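# Place the carton on the raised block inside tape

## Task

Set the carton down on top of the raised block so that no part of it extends beyond the blue tape outline. It must stay there by itself, not held by the robot. Then release it and move the tool away.

## Robot and tools

Robot: a single arm ending in a vacuum suction tool. The reference point is the cup point, the centre of the cup's rim when nothing touches it. The cup opens along the cup point's own +z axis. About 4 cm back from the rim, the tool body and its camera widen to roughly 9 cm sideways, so allow clearance there. Joint ranges (rad), base to tool: shoulder pan -3.142..3.142, shoulder lift -6.283..6.283, elbow 0.000..3.142, wrist 1 -4.712..1.571, wrist 2 and wrist 3 -6.283..6.283. Load limits (N m): 132 for the first three joints, 24.6 for each wrist joint. A held object's weight adds to these loads.

Scene frame: origin on the table surface under the arm base, +z up, +y to the left when facing along +x. The base may be slightly tilted. Reported positions are in metres, orientation as quaternion wxyz, velocities in m/s and rad/s. The printed position gets less accurate at long reach.

execute_actions takes "actions", a list holding zero or one item, plus an optional "pictures" boolean. An empty list sends nothing and just reports the state. An item with "rows" is a motion: 1 to 15 rows and "steps" 1 to 15 (default 15), each step lasting 1/30 s. Each row is applied for one step, and the final row repeats if there are fewer rows than steps. An item with only "steps" (up to 300) is a wait. It is counted from the previous result, so your reply time uses up part of it. A refused call moves nothing.

A row is 7 numbers, each in [-1, 1]: dx, dy, dz, rx, ry, rz, suction. The first six are an offset, not a pose. They are expressed in the cup point's own axes and measured from the cup point pose in the latest result that showed it. Before any such result in the scene, or for a second or later call in the same reply, they are measured from the robot's pose when the action starts. Every row uses that same reference, so rows do not add up. Scale: 1.0 equals 0.6 m of translation or 180 degrees of rotation. rx, ry, rz together form one rotation vector. An all-zero offset drives the arm back to the reference pose; it is not a pause. Suction: any value above 0.01 switches it on, 0.01 or less switches it off, and it keeps its last setting.

move takes "target", one 7-number row with the same layout, scale and reference as above. It drives the cup point in a straight line toward that target over 0.5 to 10 s, and stops short if the path would run longer. "speed" is the top path speed in m/s, 0.002 to 0.5, default 0.25; rotation is capped at twice that value in rad/s. The suction value is applied at the start. The path ignores obstacles, and the real motion may lag, stray or overshoot the speed, especially with the arm nearly straight. Optional "stop_force" (N, 9 to 40, only after the scene has run 0.2 s) ends the path once the wrist sensor reads that much extra push against the motion for 2 steps in a row. The cup then backs up 2 steps and holds. Pressing can briefly exceed the setting and eases within about a second. Use it only at very low speed and not on moves that rotate. Omit it when moving off a surface you are pressing on. The result adds a "move:" line giving how it ended (done, contact, off_target, moving, held, fault), any limits (paced = pose clipped, held = some steps blocked), and the distance from target.

wait takes "seconds" (0 to 10) and sends nothing new. zoom_image takes "camera" ("cam_wrist") and "region" [x0, y0, x1, y1] in pixels, at most 504 x 504, origin at the top-left, and returns an enlarged crop of the latest image. finished_scene takes "scene" (an integer) and ends that scene for good; call it only after the carton is released and the tool is clear.

Control: each step, the commanded pose is clipped to within 100 mm and 16 degrees of the measured pose. The arm follows about 0.17 s behind, and position wins over orientation. A far target may need several calls. "Hand target" shows where the controller is currently heading. "pose unreachable" and per-step HELD marks mean the clearance check altered or blocked the command; a mounting block under the base counts as part of the arm.

Results also report suction_measured and part_present. part_present goes to 1 at 0.50 or above and back to 0 below 0.45. A fully sealed cup reads 0.83 or more, a leaking seal less, and no seal about 0. To pick up, turn suction on and press the 36 mm rim flat onto a smooth face, away from edges, gaps or holes. A held object sits up to 12 mm nearer the tool than expected. To release, rest the carton on the block, switch suction off, then lift at least 15 mm. If the cup seals to the table, switch suction off to free it.

Wrist force and torque are given along the cup point axes. Each axis has up to about 4 N offset and 2.4 N noise and saturates near 50 N. Joint torques are raw drive outputs and are noisy. From 70 °C a MOTOR HOT line appears, and at 85 °C the brakes lock until the motors cool.

Camera: cam_wrist, fisheye, 616x616, with calibration (K, D, T_world_to_cam) given in the prompt.

Avoid: hard or fast contact. The arm is stiff, so aiming even slightly past a firm surface can cause a fault. Reaching a joint load limit or a 150 N outside force stops the arm for 10 s. Also avoid dropping, slipping or slamming the carton and knocking anything off the table. Loose objects may occasionally be nudged by outside pushes.

Each tool is called as name([rows], argument=value, ...), one row to a line, values as JSON.

## Session

execute_actions(actions=[])

Scene clock: 0.00 s of 5000.00 s.
end_effector_position=(+0.4288, -0.0191, +0.2163) suction_measured=0.00 part_present=0 end_effector_quat_wxyz=(+0.001, +0.025, +1.000, -0.003) end_effector_velocity=(+0.000, +0.000, +0.000) end_effector_angular_velocity=(-0.001, -0.001, +0.001)
Joint positions: [-0.317 -1.724  2.043 -1.891 -1.569  1.256]
Joint velocities: [ 0.001  0.    -0.    -0.001 -0.001 -0.   ]
Joint torques (N m, as the arm reports them, + toward a larger angle): no reading
Wrist force (N, on the end effector, along its own x y z axes, offset not removed): no reading
Wrist torque (N m, same axes, about the end effector's origin, offset not removed): no reading
Hand target: +0.429, -0.019, +0.216; +0.001, +0.025, +1.000, -0.003

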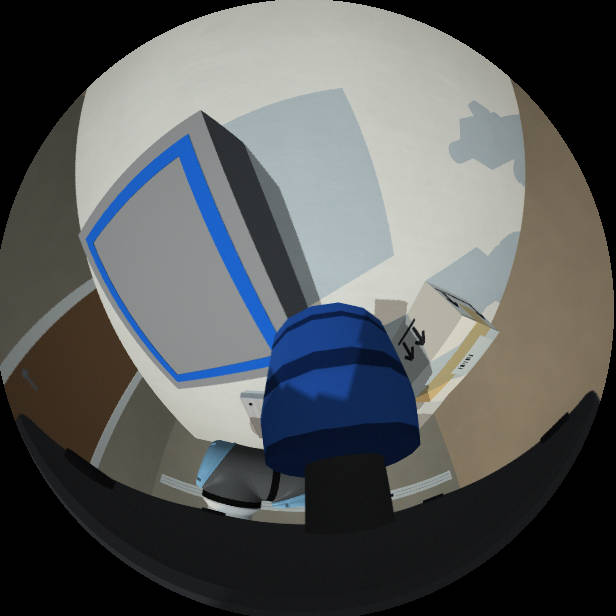

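move(target=[0,0,-0.55,0,0,0,0])

Scene clock: 6.60 s of 5000.00 s.
end_effector_position=(+0.4287, -0.0170, +0.5459) suction_measured=0.00 part_present=0 end_effector_quat_wxyz=(+0.001, +0.025, +1.000, -0.003) end_effector_velocity=(+0.000, +0.000, +0.004) end_effector_angular_velocity=(+0.000, +0.003, +0.000)
Joint positions: [-0.318 -1.637  1.095 -1.03  -1.569  1.256]
Joint velocities: [ 0.001  0.008 -0.018  0.013 -0.     0.001]
Joint torques (N m, as the arm reports them, + toward a larger angle): [ 13.19  -8.27 -29.25  -0.59  -1.44   2.11]
Wrist force (N, on the end effector, along its own x y z axes, offset not removed): [0.3 -0.2 1.3]
Wrist torque (N m, same axes, about the end effector's origin, offset not removed): [-0.08 -0.12 -0.01]
Hand target: +0.429, -0.017, +0.546; +0.001, +0.025, +1.000, -0.003
Off the commanded pose: 0.001 m, 0 deg.
After step 90, 1.57 s passed at rest.
move: done
camera_calibration (this result's frames):
cam_wrist: T_world_to_cam=[[-0.0242171, -0.999705, -0.00167127, 0.00170662], [-0.84743, 0.0196413, 0.530544, 0.0871545], [-0.530355, 0.0142645, -0.847655, 0.75252], [0, 0, 0, 1]] pos_world=[0.473001, -0.01074, 0.591641]

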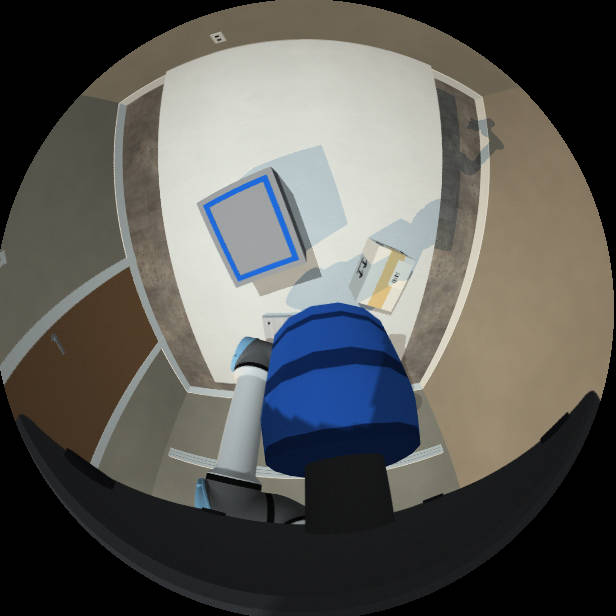

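zoom_image(camera="cam_wrist", region=[180,150,440,330])

Region (180, 150, 440, 330) of cam_wrist's 616x616 image, scaled by 1.938, with more detail than that image has; it fills the top 349 rows of this view, and the rest is white.

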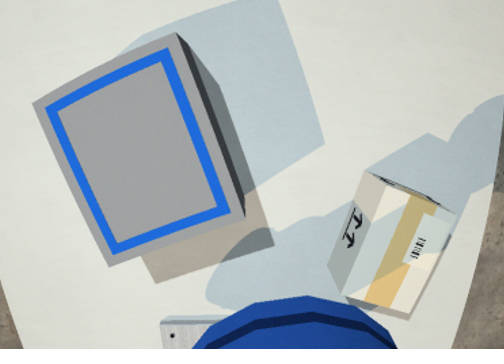

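move(target=[0.271,-0.398,0.5,0,0,0,0])

Scene clock: 39.33 s of 5000.00 s.
end_effector_position=(+0.2552, -0.2496, +0.2475) suction_measured=0.00 part_present=0 end_effector_quat_wxyz=(+0.001, +0.025, +1.000, -0.004) end_effector_velocity=(-0.000, -0.002, -0.002) end_effector_angular_velocity=(-0.001, -0.002, +0.001)
Joint positions: [-1.114 -1.942  2.119 -1.75  -1.569  0.46 ]
Joint velocities: [-0.005  0.003  0.003 -0.008  0.002 -0.006]
Joint torques (N m, as the arm reports them, + toward a larger angle): [-11.26   3.58 -15.56  -4.27   1.76  -1.89]
Wrist force (N, on the end effector, along its own x y z axes, offset not removed): [-2.3 0.1 1.8]
Wrist torque (N m, same axes, about the end effector's origin, offset not removed): [-0.15 0.18 0.08]
Hand target: +0.255, -0.250, +0.247; +0.001, +0.025, +1.000, -0.004
Off the commanded pose: 0.001 m, 0 deg.
After step 90, 27.33 s passed at rest.
move: done
camera_calibration (this result's frames):
cam_wrist: T_world_to_cam=[[-0.0243104, -0.999704, -0.0000373589, -0.235972], [-0.847335, 0.0205854, 0.530659, 0.103182], [-0.530502, 0.0129322, -0.847585, 0.410574], [0, 0, 0, 1]] pos_world=[0.299503, -0.243336, 0.293233]

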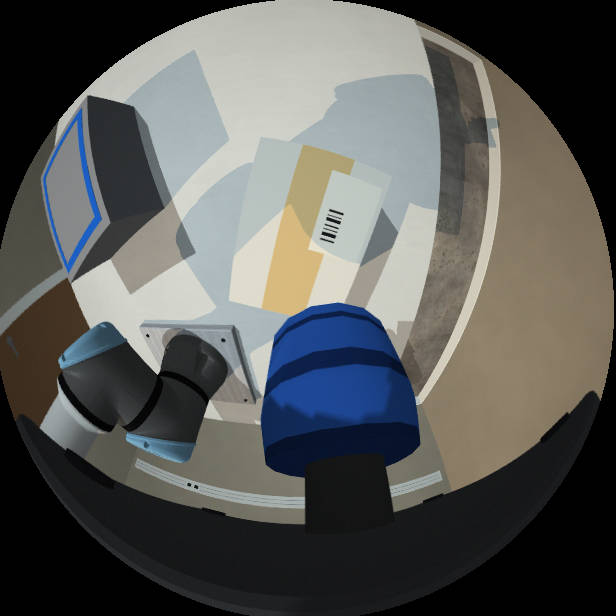

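move(target=[-0.01,0.012,0.22,0,0,0,0])

move(target=[0,0,0.05,0,0,0,1], speed=0.004, stop_force=10)

wait(seconds=1)

Scene clock: 54.83 s of 5000.00 s.
end_effector_position=(+0.2615, -0.2435, +0.1158) suction_measured=0.00 part_present=0 end_effector_quat_wxyz=(+0.001, +0.025, +1.000, -0.003) end_effector_velocity=(+0.001, -0.001, -0.002) end_effector_angular_velocity=(-0.002, -0.001, -0.000)
Joint positions: [-1.088 -1.793  2.386 -2.166 -1.569  0.486]
Joint velocities: [ 0.001  0.008  0.002 -0.011 -0.     0.001]
Joint torques (N m, as the arm reports them, + toward a larger angle): [ 13.42   0.14 -11.61  -4.06  -1.53   2.33]
Wrist force (N, on the end effector, along its own x y z axes, offset not removed): [-0.4 -0.7 0.0]
Wrist torque (N m, same axes, about the end effector's origin, offset not removed): [-0.21 -0.13 0.06]
Hand target: +0.262, -0.244, +0.116; +0.001, +0.025, +1.000, -0.004
Off the commanded pose: 0.001 m, 0 deg.
After step 90, 11.23 s passed at rest.
move: done
camera_calibration (this result's frames):
cam_wrist: T_world_to_cam=[[-0.0243004, -0.999705, -0.000289907, -0.22963], [-0.847323, 0.0204424, 0.530685, 0.178188], [-0.530522, 0.0131415, -0.847569, 0.302277], [0, 0, 0, 1]] pos_world=[0.305767, -0.237177, 0.161572]

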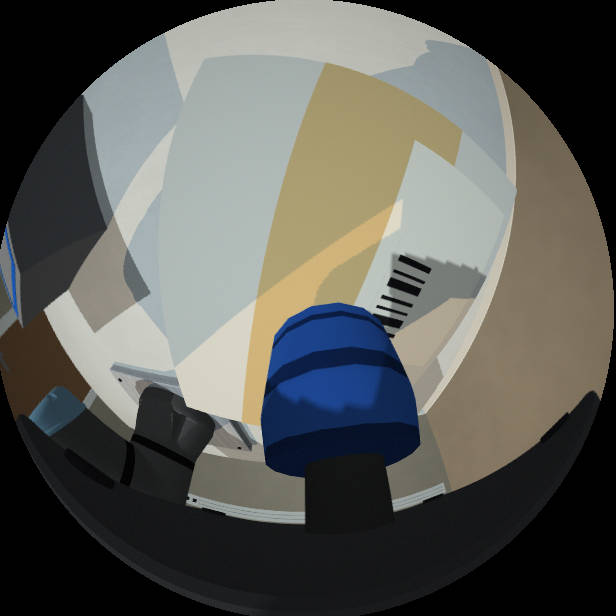

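Scene clock: 61.73 s of 5000.00 s.
end_effector_position=(+0.2615, -0.2436, +0.0898) suction_measured=0.91 part_present=1 end_effector_quat_wxyz=(+0.001, +0.025, +1.000, -0.003) end_effector_velocity=(-0.000, +0.000, +0.001) end_effector_angular_velocity=(+0.001, -0.000, -0.000)
Joint positions: [-1.088 -1.738  2.429 -2.263 -1.569  0.486]
Joint velocities: [-0.001 -0.003 -0.001  0.006  0.    -0.001]
Joint torques (N m, as the arm reports them, + toward a larger angle): [ -0.26 -17.72 -18.28   1.34   1.88   2.17]
Wrist force (N, on the end effector, along its own x y z axes, offset not removed): [1.7 1.8 -27.3]
Wrist torque (N m, same axes, about the end effector's origin, offset not removed): [-0.19 -0.06 0.14]
Hand target: +0.261, -0.244, +0.090; +0.001, +0.025, +1.000, -0.004
Off the commanded pose: 0.004 m, 0 deg.
move: contact
camera_calibration (this result's frames):
cam_wrist: T_world_to_cam=[[-0.0243155, -0.999704, -0.000325563, -0.229778], [-0.847315, 0.0204361, 0.530698, 0.19197], [-0.530535, 0.01318, -0.847561, 0.280257], [0, 0, 0, 1]] pos_world=[0.305758, -0.237327, 0.135582]

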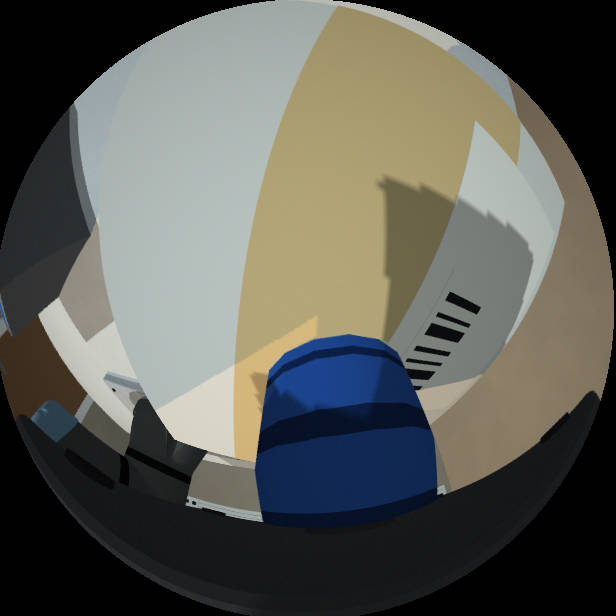

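Scene clock: 62.73 s of 5000.00 s.
end_effector_position=(+0.2615, -0.2436, +0.0901) suction_measured=0.91 part_present=1 end_effector_quat_wxyz=(+0.001, +0.025, +1.000, -0.004) end_effector_velocity=(+0.000, -0.000, -0.000) end_effector_angular_velocity=(+0.002, +0.000, -0.000)
Joint positions: [-1.088 -1.738  2.428 -2.262 -1.569  0.486]
Joint velocities: [-0.     0.001 -0.001  0.001  0.001  0.   ]
Joint torques (N m, as the arm reports them, + toward a larger angle): [  0.1  -25.12 -24.22  -0.04   1.89   2.21]
Wrist force (N, on the end effector, along its own x y z axes, offset not removed): [-4.0 -3.5 -1.5]
Wrist torque (N m, same axes, about the end effector's origin, offset not removed): [-0.40 0.30 -0.04]
Hand target: +0.261, -0.244, +0.090; +0.001, +0.025, +1.000, -0.004
Off the commanded pose: 0.004 m, 0 deg.
Steps of this call (steps 1 to 30: nothing new was sent). Readings (end_effector_position | what the end effector reports):
1: (+0.2615, -0.2436, +0.0899) | suction_measured=0.91 part_present=1
2: (+0.2615, -0.2436, +0.0899) | suction_measured=0.91 part_present=1
4: (+0.2615, -0.2436, +0.0900) | suction_measured=0.91 part_present=1
8: (+0.2615, -0.2436, +0.0900) | suction_measured=0.91 part_present=1
30: the state above
camera_calibration (this result's frames):
cam_wrist: T_world_to_cam=[[-0.024315, -0.999704, -0.000182279, -0.229842], [-0.847351, 0.0205126, 0.530637, 0.191883], [-0.530477, 0.0130569, -0.847599, 0.280457], [0, 0, 0, 1]] pos_world=[0.30578, -0.237372, 0.135853]

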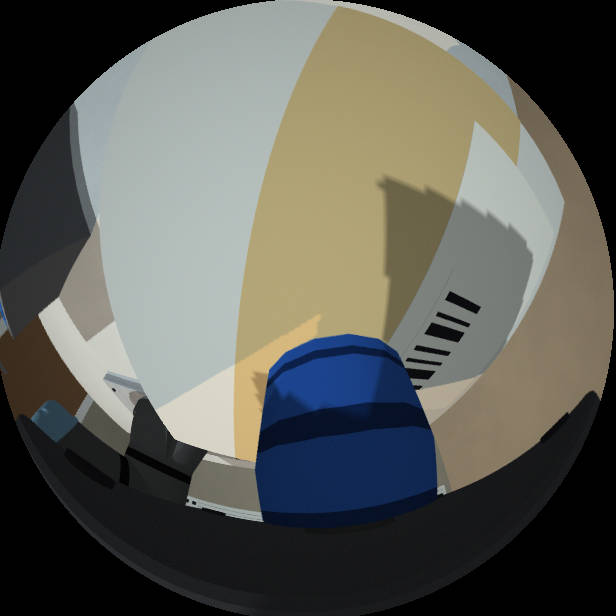

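move(target=[0,0,-0.29,0,0,0,1], speed=0.15)

move(target=[-0.207,0.614,0,0,0,-0.189,1], speed=0.15)

move(target=[0,0,0.065,0,0,0,1], speed=0.04)

move(target=[0,0,0.06,0,0,0,1], speed=0.004, stop_force=10)

Scene clock: 74.63 s of 5000.00 s.
end_effector_position=(+0.2615, -0.2426, +0.2637) suction_measured=0.91 part_present=1 end_effector_quat_wxyz=(+0.001, +0.025, +1.000, -0.004) end_effector_velocity=(+0.000, -0.000, +0.004) end_effector_angular_velocity=(-0.001, -0.000, -0.000)
Joint positions: [-1.088 -1.95   2.082 -1.705 -1.569  0.486]
Joint velocities: [-0.    -0.001 -0.008  0.009  0.    -0.   ]
Joint torques (N m, as the arm reports them, + toward a larger angle): [-12.63 -24.8  -36.58  -1.52   1.92  -1.89]
Wrist force (N, on the end effector, along its own x y z axes, offset not removed): [-2.6 -0.3 11.7]
Wrist torque (N m, same axes, about the end effector's origin, offset not removed): [0.02 0.27 -0.10]
Hand target: +0.261, -0.243, +0.264; +0.001, +0.025, +1.000, -0.004
Off the commanded pose: 0.001 m, 0 deg.
After step 90, 7.13 s passed at rest.
move: done
camera_calibration (this result's frames):
cam_wrist: T_world_to_cam=[[-0.0243154, -0.999704, -0.0000504677, -0.228753], [-0.847381, 0.0205837, 0.530586, 0.0997913], [-0.530428, 0.0129442, -0.847631, 0.427517], [0, 0, 0, 1]] pos_world=[0.305766, -0.236273, 0.309417]

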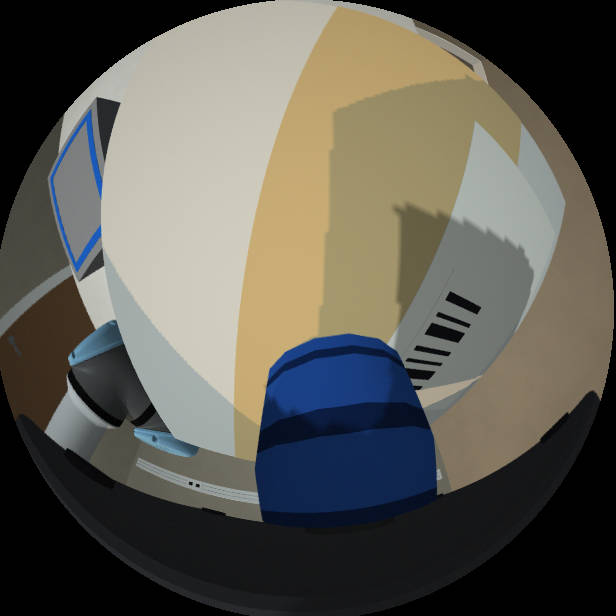

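Scene clock: 77.83 s of 5000.00 s.
end_effector_position=(+0.4028, +0.1194, +0.2614) suction_measured=0.91 part_present=1 end_effector_quat_wxyz=(+0.000, -0.269, +0.963, -0.003) end_effector_velocity=(+0.001, +0.003, -0.000) end_effector_angular_velocity=(-0.000, -0.001, +0.005)
Joint positions: [ 0.007 -1.779  1.965 -1.759 -1.569  0.987]
Joint velocities: [ 0.008  0.005 -0.004 -0.002 -0.     0.003]
Joint torques (N m, as the arm reports them, + toward a larger angle): [ 12.42  -8.5  -35.7   -4.85  -1.39   2.22]
Wrist force (N, on the end effector, along its own x y z axes, offset not removed): [-0.2 -0.7 10.3]
Wrist torque (N m, same axes, about the end effector's origin, offset not removed): [-0.20 -0.17 0.20]
Hand target: +0.403, +0.120, +0.261; +0.000, -0.269, +0.963, -0.003
Off the commanded pose: 0.001 m, 0 deg.
move: done
camera_calibration (this result's frames):
cam_wrist: T_world_to_cam=[[0.538754, -0.842461, -0.00204377, -0.108541], [-0.71192, -0.456568, 0.533588, 0.214949], [-0.45046, -0.286018, -0.845742, 0.498879], [0, 0, 0, 1]] pos_world=[0.436228, 0.149385, 0.307007]

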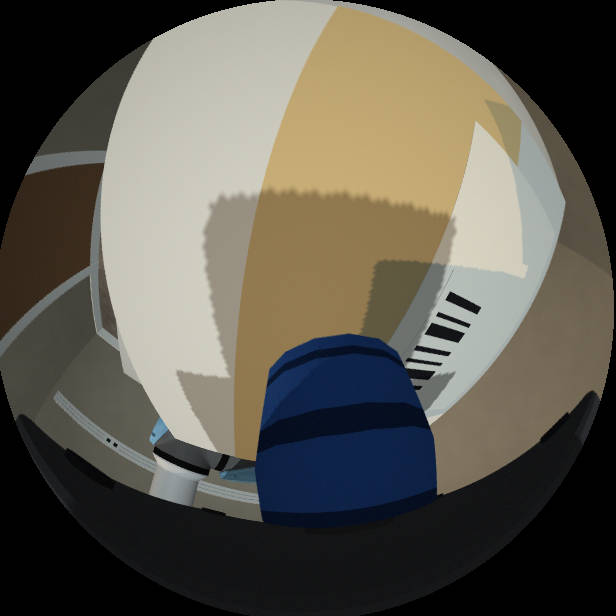

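Scene clock: 79.20 s of 5000.00 s.
end_effector_position=(+0.4028, +0.1191, +0.2228) suction_measured=0.91 part_present=1 end_effector_quat_wxyz=(+0.000, -0.269, +0.963, -0.003) end_effector_velocity=(-0.000, +0.000, -0.004) end_effector_angular_velocity=(-0.000, +0.001, +0.001)
Joint positions: [ 0.007 -1.755  2.048 -1.866 -1.569  0.987]
Joint velocities: [ 0.001  0.003  0.007 -0.009 -0.    -0.001]
Joint torques (N m, as the arm reports them, + toward a larger angle): [ -8.82  -8.96 -19.63  -5.18  -0.19  -1.26]
Wrist force (N, on the end effector, along its own x y z axes, offset not removed): [-0.4 -1.0 10.3]
Wrist torque (N m, same axes, about the end effector's origin, offset not removed): [-0.28 -0.06 0.11]
Hand target: +0.403, +0.119, +0.222; +0.000, -0.269, +0.963, -0.003
Off the commanded pose: 0.000 m, 0 deg.
move: done
camera_calibration (this result's frames):
cam_wrist: T_world_to_cam=[[0.538755, -0.84246, -0.00204937, -0.108842], [-0.711898, -0.456558, 0.533625, 0.235414], [-0.450493, -0.286034, -0.845719, 0.466156], [0, 0, 0, 1]] pos_world=[0.43623, 0.149121, 0.268391]

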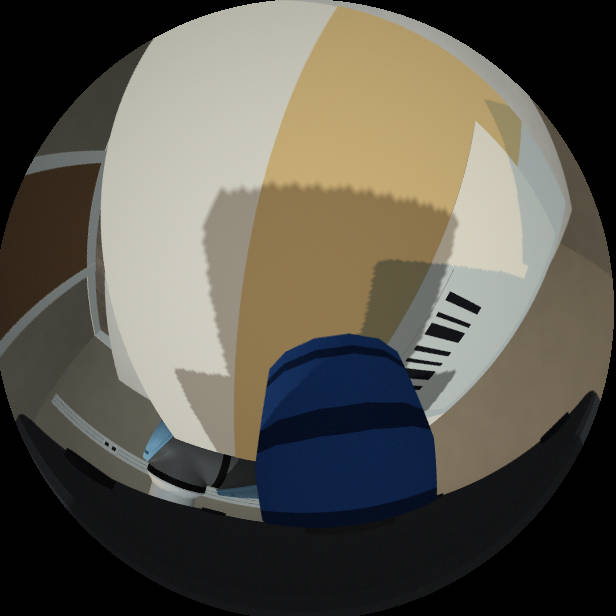

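Scene clock: 82.77 s of 5000.00 s.
end_effector_position=(+0.4028, +0.1190, +0.2100) suction_measured=0.91 part_present=1 end_effector_quat_wxyz=(+0.000, -0.269, +0.963, -0.003) end_effector_velocity=(-0.000, -0.000, +0.000) end_effector_angular_velocity=(-0.001, +0.004, -0.000)
Joint positions: [ 0.007 -1.744  2.074 -1.902 -1.569  0.987]
Joint velocities: [ 0.001  0.001 -0.003  0.006 -0.001  0.001]
Joint torques (N m, as the arm reports them, + toward a larger angle): [ -7.95 -17.39 -24.16   0.62   0.4   -1.36]
Wrist force (N, on the end effector, along its own x y z axes, offset not removed): [-0.2 -5.5 -17.0]
Wrist torque (N m, same axes, about the end effector's origin, offset not removed): [-0.26 0.45 -0.09]
Hand target: +0.403, +0.119, +0.210; +0.000, -0.269, +0.963, -0.003
Off the commanded pose: 0.023 m, 0 deg.
move: contact
camera_calibration (this result's frames):
cam_wrist: T_world_to_cam=[[0.538744, -0.842467, -0.00204577, -0.108945], [-0.711895, -0.456541, 0.533644, 0.242175], [-0.450512, -0.286041, -0.845707, 0.455356], [0, 0, 0, 1]] pos_world=[0.436239, 0.149031, 0.25564]

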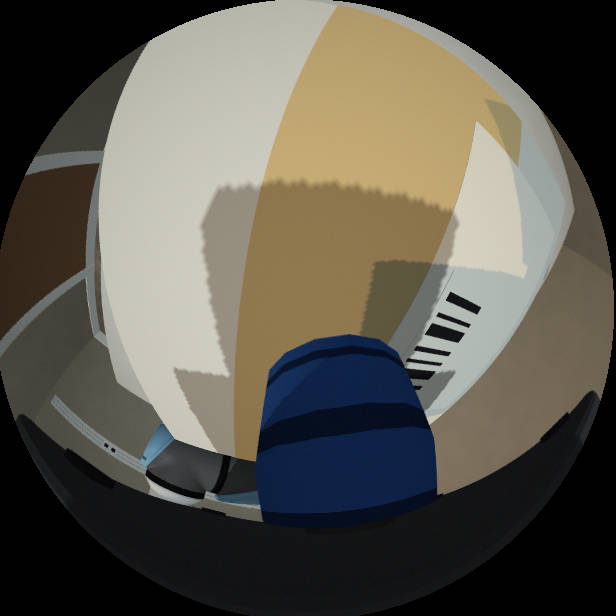

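execute_actions([
  {"rows":[[0,0,0,0,0,0,0]]},
], pictures=false)

move(target=[0,0,-0.5,0,0,0,0])

Scene clock: 87.57 s of 5000.00 s.
end_effector_position=(+0.4029, +0.1191, +0.2102) suction_measured=0.00 part_present=0 end_effector_quat_wxyz=(+0.000, -0.269, +0.963, -0.003) end_effector_velocity=(-0.000, -0.000, -0.001) end_effector_angular_velocity=(-0.000, +0.002, +0.000)
Joint positions: [ 0.007 -1.745  2.074 -1.902 -1.569  0.987]
Joint velocities: [-0.     0.001  0.001 -0.001 -0.    -0.   ]
Joint torques (N m, as the arm reports them, + toward a larger angle): [ 1.53  6.26 -2.18 -1.67  0.44 -1.4 ]
Wrist force (N, on the end effector, along its own x y z axes, offset not removed): [-0.4 -2.2 -22.4]
Wrist torque (N m, same axes, about the end effector's origin, offset not removed): [-0.53 -0.14 0.03]
Hand target: +0.403, +0.119, +0.210; +0.000, -0.269, +0.963, -0.003
Off the commanded pose: 0.000 m, 0 deg.
Steps of this call (steps 1 to 90: nothing new was sent; then 1.30 s passed at rest; steps 91 to 105: all 15 steps of this action). Readings (end_effector_position | what the end effector reports):
91: (+0.4029, +0.1191, +0.2104) | suction_measured=0.70 part_present=1
92: (+0.4029, +0.1191, +0.2104) | suction_measured=0.31 part_present=0
94: (+0.4030, +0.1191, +0.2104) | suction_measured=0.00 part_present=0
98: (+0.4030, +0.1191, +0.2104) | suction_measured=0.00 part_present=0
105: the state above

Scene clock: 89.70 s of 5000.00 s.
end_effector_position=(+0.4027, +0.1210, +0.5097) suction_measured=0.00 part_present=0 end_effector_quat_wxyz=(+0.000, -0.269, +0.963, -0.003) end_effector_velocity=(+0.000, -0.000, +0.003) end_effector_angular_velocity=(-0.000, +0.002, -0.000)
Joint positions: [ 0.007 -1.703  1.255 -1.125 -1.569  0.987]
Joint velocities: [ 0.     0.006 -0.015  0.011 -0.     0.   ]
Joint torques (N m, as the arm reports them, + toward a larger angle): [ 12.78  -6.3  -29.21  -0.62  -1.51   2.19]
Wrist force (N, on the end effector, along its own x y z axes, offset not removed): [-1.6 -1.5 1.1]
Wrist torque (N m, same axes, about the end effector's origin, offset not removed): [-0.27 0.21 0.09]
Hand target: +0.403, +0.121, +0.510; +0.000, -0.269, +0.963, -0.003
Off the commanded pose: 0.001 m, 0 deg.
move: done
camera_calibration (this result's frames):
cam_wrist: T_world_to_cam=[[0.538736, -0.842473, -0.00180861, -0.106748], [-0.712217, -0.456585, 0.533176, 0.0833992], [-0.450012, -0.285953, -0.846002, 0.709232], [0, 0, 0, 1]] pos_world=[0.43607, 0.150954, 0.555352]

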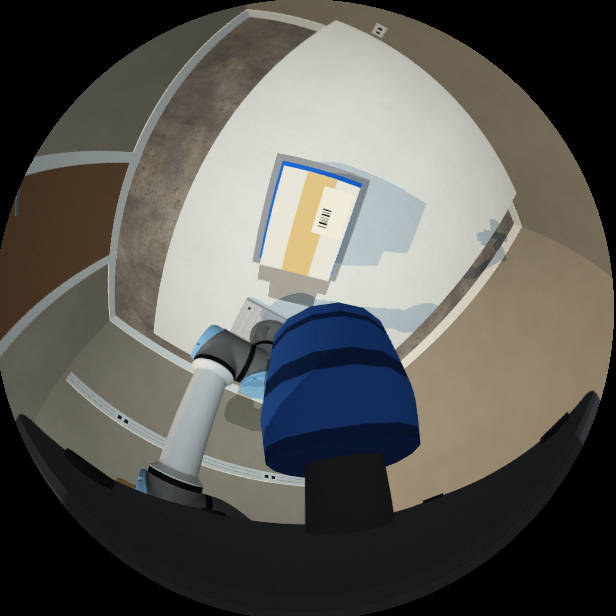

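finished_scene(scene=1)

The scene is finished: the task was done.


## Next scene

The same job, from a new start.

move(target=[0,0,-0.5,0,0,0,0])

Scene clock: 1.90 s of 5000.00 s.
end_effector_position=(+0.4287, -0.0171, +0.5159) suction_measured=0.00 part_present=0 end_effector_quat_wxyz=(+0.001, +0.025, +1.000, -0.003) end_effector_velocity=(+0.000, -0.000, +0.003) end_effector_angular_velocity=(+0.001, +0.003, -0.000)
Joint positions: [-0.318 -1.674  1.215 -1.113 -1.569  1.256]
Joint velocities: [ 0.     0.006 -0.015  0.012 -0.     0.   ]
Joint torques (N m, as the arm reports them, + toward a larger angle): [ 12.68  -9.31 -29.74  -0.82  -1.33   2.25]
Wrist force (N, on the end effector, along its own x y z axes, offset not removed): [0.1 -2.4 0.9]
Wrist torque (N m, same axes, about the end effector's origin, offset not removed): [-0.39 -0.16 0.01]
Hand target: +0.429, -0.017, +0.516; +0.001, +0.025, +1.000, -0.003
Off the commanded pose: 0.001 m, 0 deg.
move: done
camera_calibration (this result's frames):
cam_wrist: T_world_to_cam=[[-0.024222, -0.999705, -0.00168421, 0.00147129], [-0.84739, 0.0196376, 0.530607, 0.103031], [-0.530417, 0.0142795, -0.847616, 0.727098], [0, 0, 0, 1]] pos_world=[0.473009, -0.010935, 0.561633]

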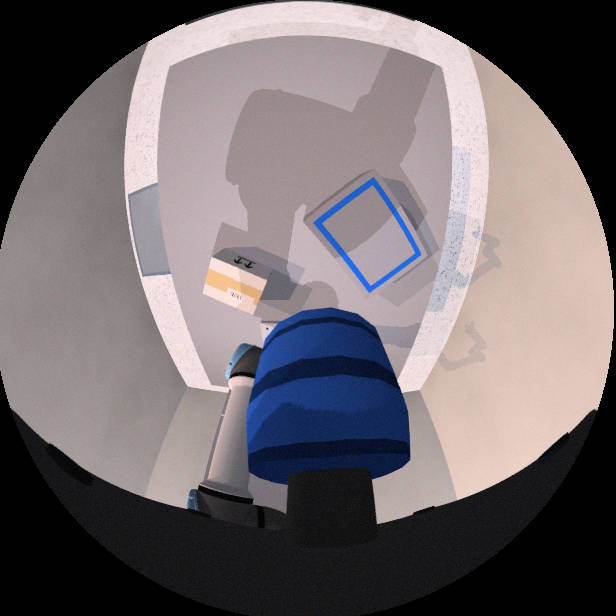

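zoom_image(camera="cam_wrist", region=[190,160,440,330])

move(target=[0,0,0.333,0,0,0,0])

Region (190, 160, 440, 330) of cam_wrist's 616x616 image, scaled by 2.016, with more detail than that image has; it fills the top 343 rows of this view, and the rest is white.

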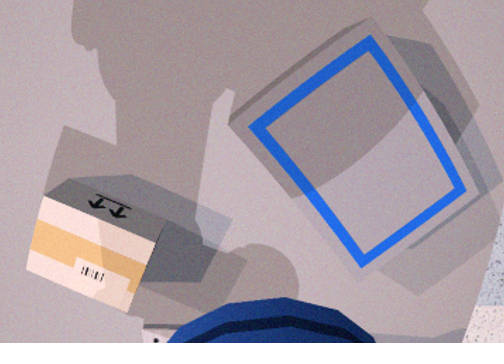

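Scene clock: 8.73 s of 5000.00 s.
end_effector_position=(+0.4287, -0.0184, +0.3164) suction_measured=0.00 part_present=0 end_effector_quat_wxyz=(+0.001, +0.025, +1.000, -0.003) end_effector_velocity=(+0.000, -0.000, -0.002) end_effector_angular_velocity=(-0.002, -0.004, +0.000)
Joint positions: [-0.318 -1.77   1.819 -1.622 -1.569  1.256]
Joint velocities: [ 0.    -0.001  0.007 -0.01  -0.     0.   ]
Joint torques (N m, as the arm reports them, + toward a larger angle): [-11.25 -24.93 -14.89  -4.1    1.78  -1.78]
Wrist force (N, on the end effector, along its own x y z axes, offset not removed): [-2.6 0.2 1.4]
Wrist torque (N m, same axes, about the end effector's origin, offset not removed): [-0.04 0.36 0.08]
Hand target: +0.429, -0.018, +0.316; +0.001, +0.025, +1.000, -0.003
Off the commanded pose: 0.001 m, 0 deg.
After step 90, 2.30 s passed at rest.
move: done
camera_calibration (this result's frames):
cam_wrist: T_world_to_cam=[[-0.0242232, -0.999705, -0.00173613, -0.000130508], [-0.847278, 0.0196081, 0.530788, 0.208818], [-0.530597, 0.0143284, -0.847503, 0.558084], [0, 0, 0, 1]] pos_world=[0.473042, -0.0122214, 0.362139]

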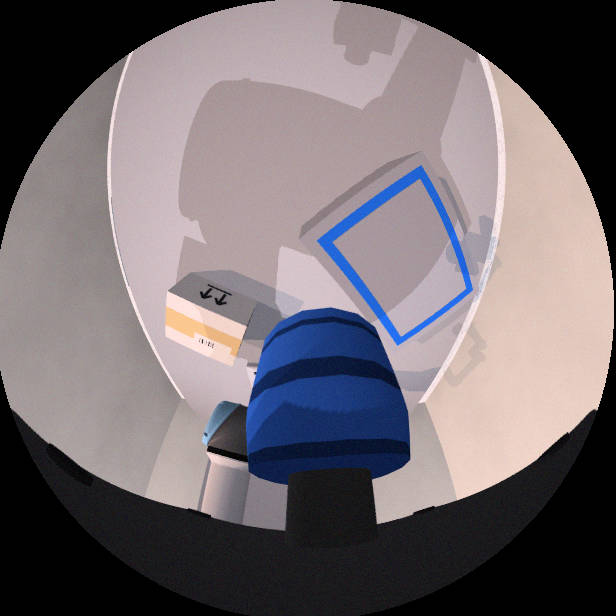

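move(target=[0.295,0.318,0.2,0,0,0,0])

move(target=[0,0,0.125,0,0,0,0], speed=0.05)

move(target=[0,0,0.065,0,0,0,1], speed=0.004, stop_force=10)

Scene clock: 36.07 s of 5000.00 s.
end_effector_position=(+0.2611, +0.1797, +0.1952) suction_measured=0.00 part_present=0 end_effector_quat_wxyz=(+0.001, +0.025, +1.000, -0.002) end_effector_velocity=(-0.001, +0.002, -0.002) end_effector_angular_velocity=(-0.003, +0.000, -0.002)
Joint positions: [ 0.21  -2.04   2.303 -1.835 -1.569  1.783]
Joint velocities: [ 0.01   0.004  0.002 -0.006 -0.002  0.012]
Joint torques (N m, as the arm reports them, + toward a larger angle): [ 11.44   7.58 -13.83  -3.92  -1.48   2.29]
Wrist force (N, on the end effector, along its own x y z axes, offset not removed): [-3.0 -1.4 1.3]
Wrist torque (N m, same axes, about the end effector's origin, offset not removed): [-0.33 0.48 0.19]
Hand target: +0.261, +0.180, +0.195; +0.001, +0.025, +1.000, -0.002
Off the commanded pose: 0.001 m, 0 deg.
After step 90, 22.47 s passed at rest.
move: done
camera_calibration (this result's frames):
cam_wrist: T_world_to_cam=[[-0.0240865, -0.999706, -0.00287705, 0.193822], [-0.846855, 0.0188742, 0.531488, 0.127163], [-0.531277, 0.0152381, -0.847061, 0.363489], [0, 0, 0, 1]] pos_world=[0.305471, 0.185826, 0.24087]

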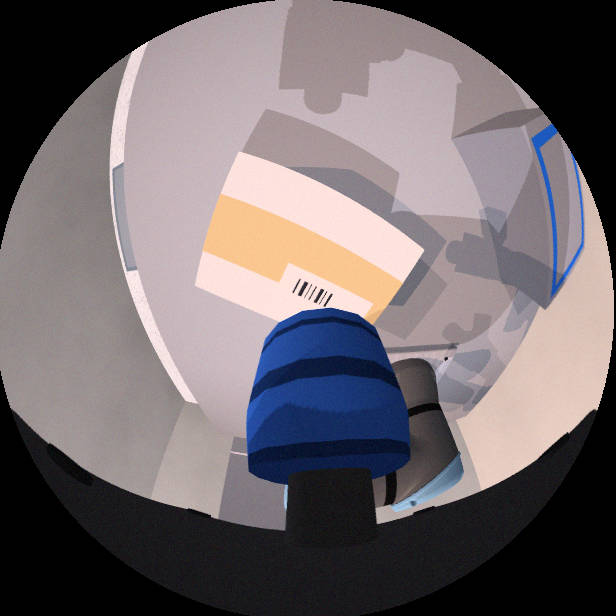

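Scene clock: 38.00 s of 5000.00 s.
end_effector_position=(+0.2611, +0.1792, +0.1206) suction_measured=0.00 part_present=0 end_effector_quat_wxyz=(+0.001, +0.025, +1.000, -0.002) end_effector_velocity=(+0.000, +0.001, -0.003) end_effector_angular_velocity=(+0.000, -0.001, +0.000)
Joint positions: [ 0.21  -1.944  2.459 -2.087 -1.569  1.783]
Joint velocities: [ 0.002  0.007  0.006 -0.014  0.     0.001]
Joint torques (N m, as the arm reports them, + toward a larger angle): [ 14.07   4.71 -11.05  -3.9    0.17   2.16]
Wrist force (N, on the end effector, along its own x y z axes, offset not removed): [-1.6 -0.4 0.9]
Wrist torque (N m, same axes, about the end effector's origin, offset not removed): [-0.19 0.19 0.17]
Hand target: +0.261, +0.179, +0.120; +0.001, +0.025, +1.000, -0.002
Off the commanded pose: 0.000 m, 0 deg.
move: done
camera_calibration (this result's frames):
cam_wrist: T_world_to_cam=[[-0.0242373, -0.999702, -0.0029607, 0.193152], [-0.846819, 0.0189565, 0.531544, 0.166748], [-0.531329, 0.0153904, -0.847026, 0.3003], [0, 0, 0, 1]] pos_world=[0.305445, 0.185312, 0.166299]

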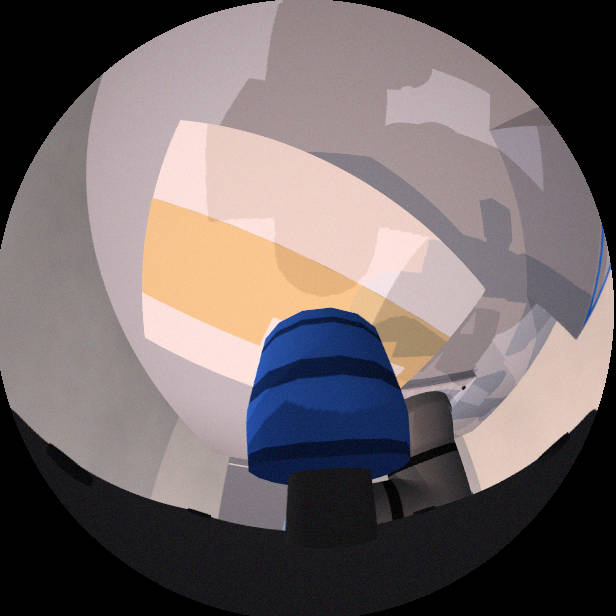

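Scene clock: 47.97 s of 5000.00 s.
end_effector_position=(+0.2611, +0.1789, +0.0818) suction_measured=0.98 part_present=1 end_effector_quat_wxyz=(+0.001, +0.025, +1.000, -0.002) end_effector_velocity=(+0.000, -0.000, -0.001) end_effector_angular_velocity=(-0.001, -0.001, -0.001)
Joint positions: [ 0.21  -1.859  2.53  -2.243 -1.569  1.783]
Joint velocities: [-0.     0.002  0.001 -0.004 -0.002  0.   ]
Joint torques (N m, as the arm reports them, + toward a larger angle): [ 13.6    1.03 -11.34  -4.62  -0.18   2.15]
Wrist force (N, on the end effector, along its own x y z axes, offset not removed): [-3.8 -0.3 8.0]
Wrist torque (N m, same axes, about the end effector's origin, offset not removed): [-0.12 0.48 0.22]
Hand target: +0.261, +0.179, +0.082; +0.001, +0.025, +1.000, -0.002
Off the commanded pose: 0.000 m, 0 deg.
move: done
camera_calibration (this result's frames):
cam_wrist: T_world_to_cam=[[-0.0242373, -0.999702, -0.00296897, 0.192802], [-0.846814, 0.018952, 0.531551, 0.187382], [-0.531337, 0.0153975, -0.847021, 0.267408], [0, 0, 0, 1]] pos_world=[0.305435, 0.185076, 0.127469]

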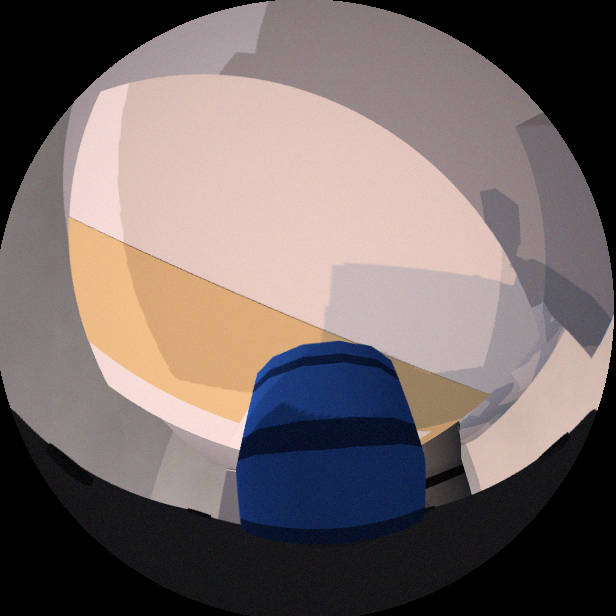

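move(target=[0,0,-0.3,0,0,0,1], speed=0.15)

move(target=[-0.257,-0.573,0,0,0,0.128,1], speed=0.15)

move(target=[0,0,0.07,0,0,0,1], speed=0.03)

move(target=[0,0,0.08,0,0,0,1], speed=0.005, stop_force=10)

Scene clock: 64.57 s of 5000.00 s.
end_effector_position=(+0.2611, +0.1800, +0.2613) suction_measured=0.98 part_present=1 end_effector_quat_wxyz=(+0.001, +0.025, +1.000, -0.002) end_effector_velocity=(+0.001, -0.000, +0.004) end_effector_angular_velocity=(+0.000, -0.002, +0.000)
Joint positions: [ 0.21  -2.073  2.148 -1.647 -1.569  1.783]
Joint velocities: [-0.    -0.001 -0.01   0.008 -0.    -0.001]
Joint torques (N m, as the arm reports them, + toward a larger angle): [-11.77 -18.21 -36.47  -1.29   1.86  -1.93]
Wrist force (N, on the end effector, along its own x y z axes, offset not removed): [-1.4 -0.9 5.1]
Wrist torque (N m, same axes, about the end effector's origin, offset not removed): [-0.15 -0.01 0.00]
Hand target: +0.261, +0.180, +0.262; +0.001, +0.025, +1.000, -0.002
Off the commanded pose: 0.001 m, 0 deg.
After step 90, 11.80 s passed at rest.
move: done
camera_calibration (this result's frames):
cam_wrist: T_world_to_cam=[[-0.0242381, -0.999702, -0.0029807, 0.194448], [-0.846892, 0.0189487, 0.531426, 0.0920176], [-0.531211, 0.0154051, -0.847099, 0.419477], [0, 0, 0, 1]] pos_world=[0.305473, 0.186184, 0.307018]

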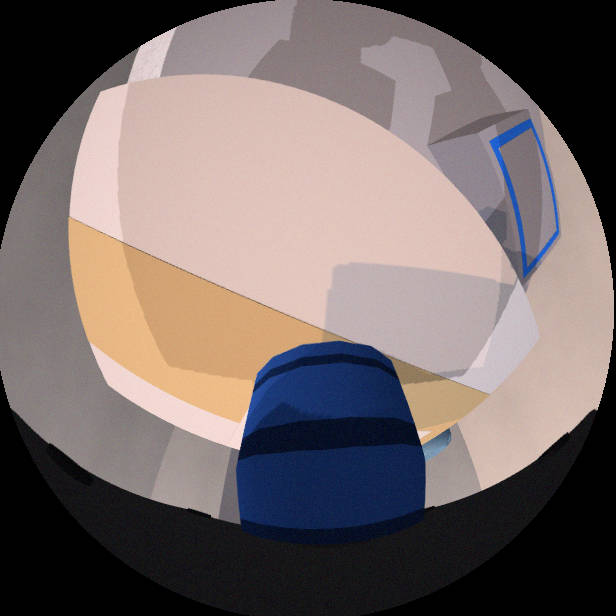

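Scene clock: 67.70 s of 5000.00 s.
end_effector_position=(+0.3987, -0.1706, +0.2635) suction_measured=0.98 part_present=1 end_effector_quat_wxyz=(+0.002, +0.224, +0.975, -0.003) end_effector_velocity=(+0.001, -0.003, -0.000) end_effector_angular_velocity=(+0.001, +0.001, -0.004)
Joint positions: [-0.674 -1.741  1.934 -1.766 -1.569  1.301]
Joint velocities: [-0.003  0.007 -0.005 -0.     0.     0.   ]
Joint torques (N m, as the arm reports them, + toward a larger angle): [-12.16  -9.32 -35.55  -4.51   1.69   1.11]
Wrist force (N, on the end effector, along its own x y z axes, offset not removed): [-2.2 -1.7 7.8]
Wrist torque (N m, same axes, about the end effector's origin, offset not removed): [-0.36 0.11 0.13]
Hand target: +0.399, -0.171, +0.264; +0.002, +0.224, +0.975, -0.003
Off the commanded pose: 0.001 m, 0 deg.
move: done
camera_calibration (this result's frames):
cam_wrist: T_world_to_cam=[[-0.413141, -0.910663, -0.00279019, 0.0174218], [-0.773518, 0.349302, 0.528827, 0.241763], [-0.480609, 0.220639, -0.848725, 0.515116], [0, 0, 0, 1]] pos_world=[0.441775, -0.182238, 0.309389]

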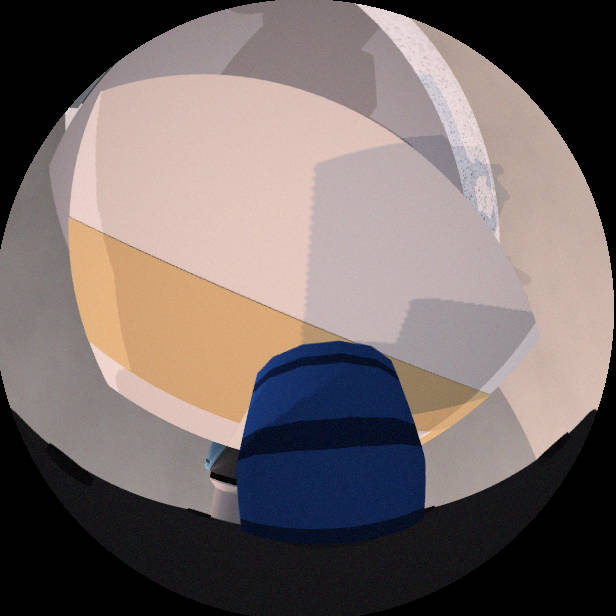

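Scene clock: 69.47 s of 5000.00 s.
end_effector_position=(+0.3987, -0.1709, +0.2219) suction_measured=0.98 part_present=1 end_effector_quat_wxyz=(+0.002, +0.224, +0.975, -0.003) end_effector_velocity=(+0.000, +0.001, -0.004) end_effector_angular_velocity=(+0.002, -0.000, +0.001)
Joint positions: [-0.674 -1.714  2.022 -1.88  -1.569  1.301]
Joint velocities: [ 0.     0.003  0.007 -0.009  0.002 -0.   ]
Joint torques (N m, as the arm reports them, + toward a larger angle): [ 12.82 -10.6  -15.11  -4.77   1.27   2.13]
Wrist force (N, on the end effector, along its own x y z axes, offset not removed): [-0.2 0.0 6.2]
Wrist torque (N m, same axes, about the end effector's origin, offset not removed): [-0.04 -0.14 0.09]
Hand target: +0.399, -0.171, +0.222; +0.002, +0.224, +0.975, -0.003
Off the commanded pose: 0.000 m, 0 deg.
move: done
camera_calibration (this result's frames):
cam_wrist: T_world_to_cam=[[-0.413141, -0.910663, -0.00280069, 0.0170824], [-0.773505, 0.34929, 0.528854, 0.263843], [-0.48063, 0.220658, -0.848708, 0.479854], [0, 0, 0, 1]] pos_world=[0.441773, -0.182485, 0.26777]

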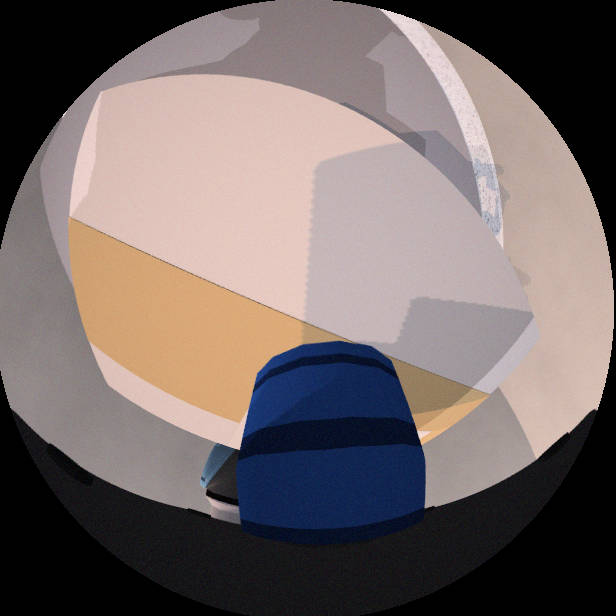

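Scene clock: 74.50 s of 5000.00 s.
end_effector_position=(+0.3987, -0.1710, +0.1986) suction_measured=0.98 part_present=1 end_effector_quat_wxyz=(+0.002, +0.224, +0.975, -0.003) end_effector_velocity=(-0.001, +0.000, -0.000) end_effector_angular_velocity=(+0.003, +0.004, -0.001)
Joint positions: [-0.674 -1.693  2.068 -1.946 -1.569  1.301]
Joint velocities: [ 0.     0.001 -0.003  0.007 -0.     0.001]
Joint torques (N m, as the arm reports them, + toward a larger angle): [ 12.78 -22.1  -22.41   1.07   1.18   2.1 ]
Wrist force (N, on the end effector, along its own x y z axes, offset not removed): [-2.1 0.0 -21.4]
Wrist torque (N m, same axes, about the end effector's origin, offset not removed): [-0.20 0.45 0.02]
Hand target: +0.399, -0.171, +0.199; +0.002, +0.224, +0.975, -0.003
Off the commanded pose: 0.025 m, 0 deg.
move: contact
camera_calibration (this result's frames):
cam_wrist: T_world_to_cam=[[-0.413136, -0.910665, -0.00284209, 0.0169053], [-0.77345, 0.349236, 0.52897, 0.276129], [-0.480722, 0.220735, -0.848636, 0.46016], [0, 0, 0, 1]] pos_world=[0.441765, -0.182612, 0.244493]

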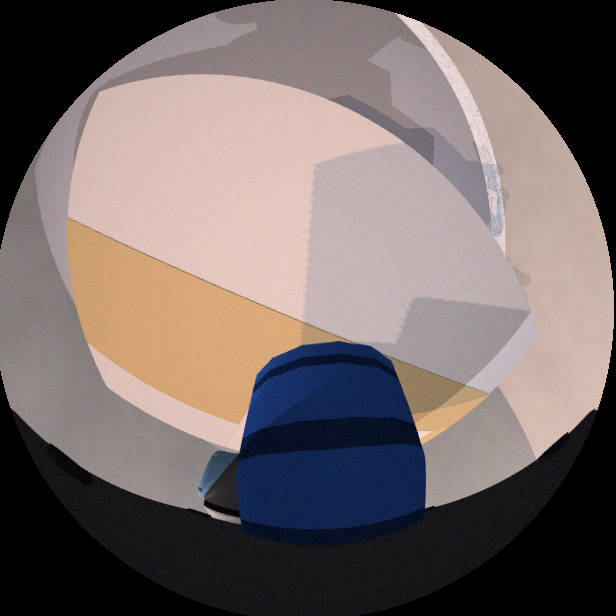

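execute_actions([
  {"rows":[[0,0,0,0,0,0,0]]},
], pictures=false)

move(target=[0,0,-0.5,0,0,0,0])

Scene clock: 81.47 s of 5000.00 s.
end_effector_position=(+0.3988, -0.1711, +0.1988) suction_measured=0.00 part_present=0 end_effector_quat_wxyz=(+0.002, +0.224, +0.975, -0.003) end_effector_velocity=(+0.000, -0.000, -0.000) end_effector_angular_velocity=(-0.000, +0.000, -0.000)
Joint positions: [-0.674 -1.694  2.067 -1.946 -1.569  1.301]
Joint velocities: [ 0.     0.001 -0.    -0.001 -0.     0.001]
Joint torques (N m, as the arm reports them, + toward a larger angle): [ 4.08  6.01  0.27 -1.39  1.1   2.13]
Wrist force (N, on the end effector, along its own x y z axes, offset not removed): [1.6 -1.8 -29.5]
Wrist torque (N m, same axes, about the end effector's origin, offset not removed): [-0.45 -0.09 0.13]
Hand target: +0.399, -0.171, +0.199; +0.002, +0.224, +0.975, -0.003
Off the commanded pose: 0.000 m, 0 deg.
Steps of this call (steps 1 to 90: nothing new was sent; then 3.47 s passed at rest; steps 91 to 105: all 15 steps of this action). Readings (end_effector_position | what the end effector reports):
91: (+0.3987, -0.1710, +0.1990) | suction_measured=0.59 part_present=1
92: (+0.3987, -0.1711, +0.1990) | suction_measured=0.00 part_present=0
94: (+0.3988, -0.1711, +0.1991) | suction_measured=0.00 part_present=0
98: (+0.3988, -0.1711, +0.1991) | suction_measured=0.00 part_present=0
105: the state above

Scene clock: 83.60 s of 5000.00 s.
end_effector_position=(+0.3986, -0.1692, +0.4983) suction_measured=0.00 part_present=0 end_effector_quat_wxyz=(+0.002, +0.224, +0.975, -0.003) end_effector_velocity=(+0.000, -0.000, +0.002) end_effector_angular_velocity=(+0.002, +0.004, +0.000)
Joint positions: [-0.675 -1.682  1.274 -1.164 -1.569  1.3  ]
Joint velocities: [ 0.001  0.006 -0.014  0.012 -0.001  0.   ]
Joint torques (N m, as the arm reports them, + toward a larger angle): [ 13.09  -7.24 -30.51  -0.85  -1.49   2.3 ]
Wrist force (N, on the end effector, along its own x y z axes, offset not removed): [-2.5 -1.2 1.8]
Wrist torque (N m, same axes, about the end effector's origin, offset not removed): [-0.15 0.22 0.11]
Hand target: +0.399, -0.169, +0.499; +0.002, +0.224, +0.975, -0.003
Off the commanded pose: 0.001 m, 0 deg.
move: done
camera_calibration (this result's frames):
cam_wrist: T_world_to_cam=[[-0.41315, -0.910659, -0.00271487, 0.0193307], [-0.773703, 0.34944, 0.528465, 0.117312], [-0.480303, 0.220436, -0.848951, 0.713994], [0, 0, 0, 1]] pos_world=[0.441684, -0.180779, 0.544203]

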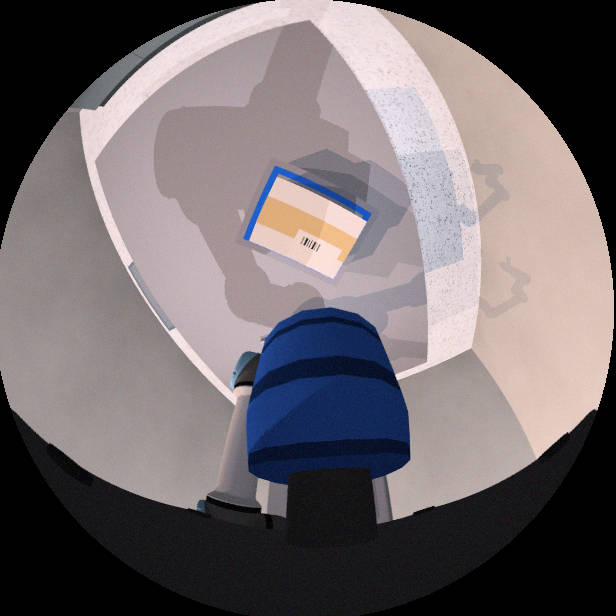

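finished_scene(scene=2)

The scene is finished: the task was done.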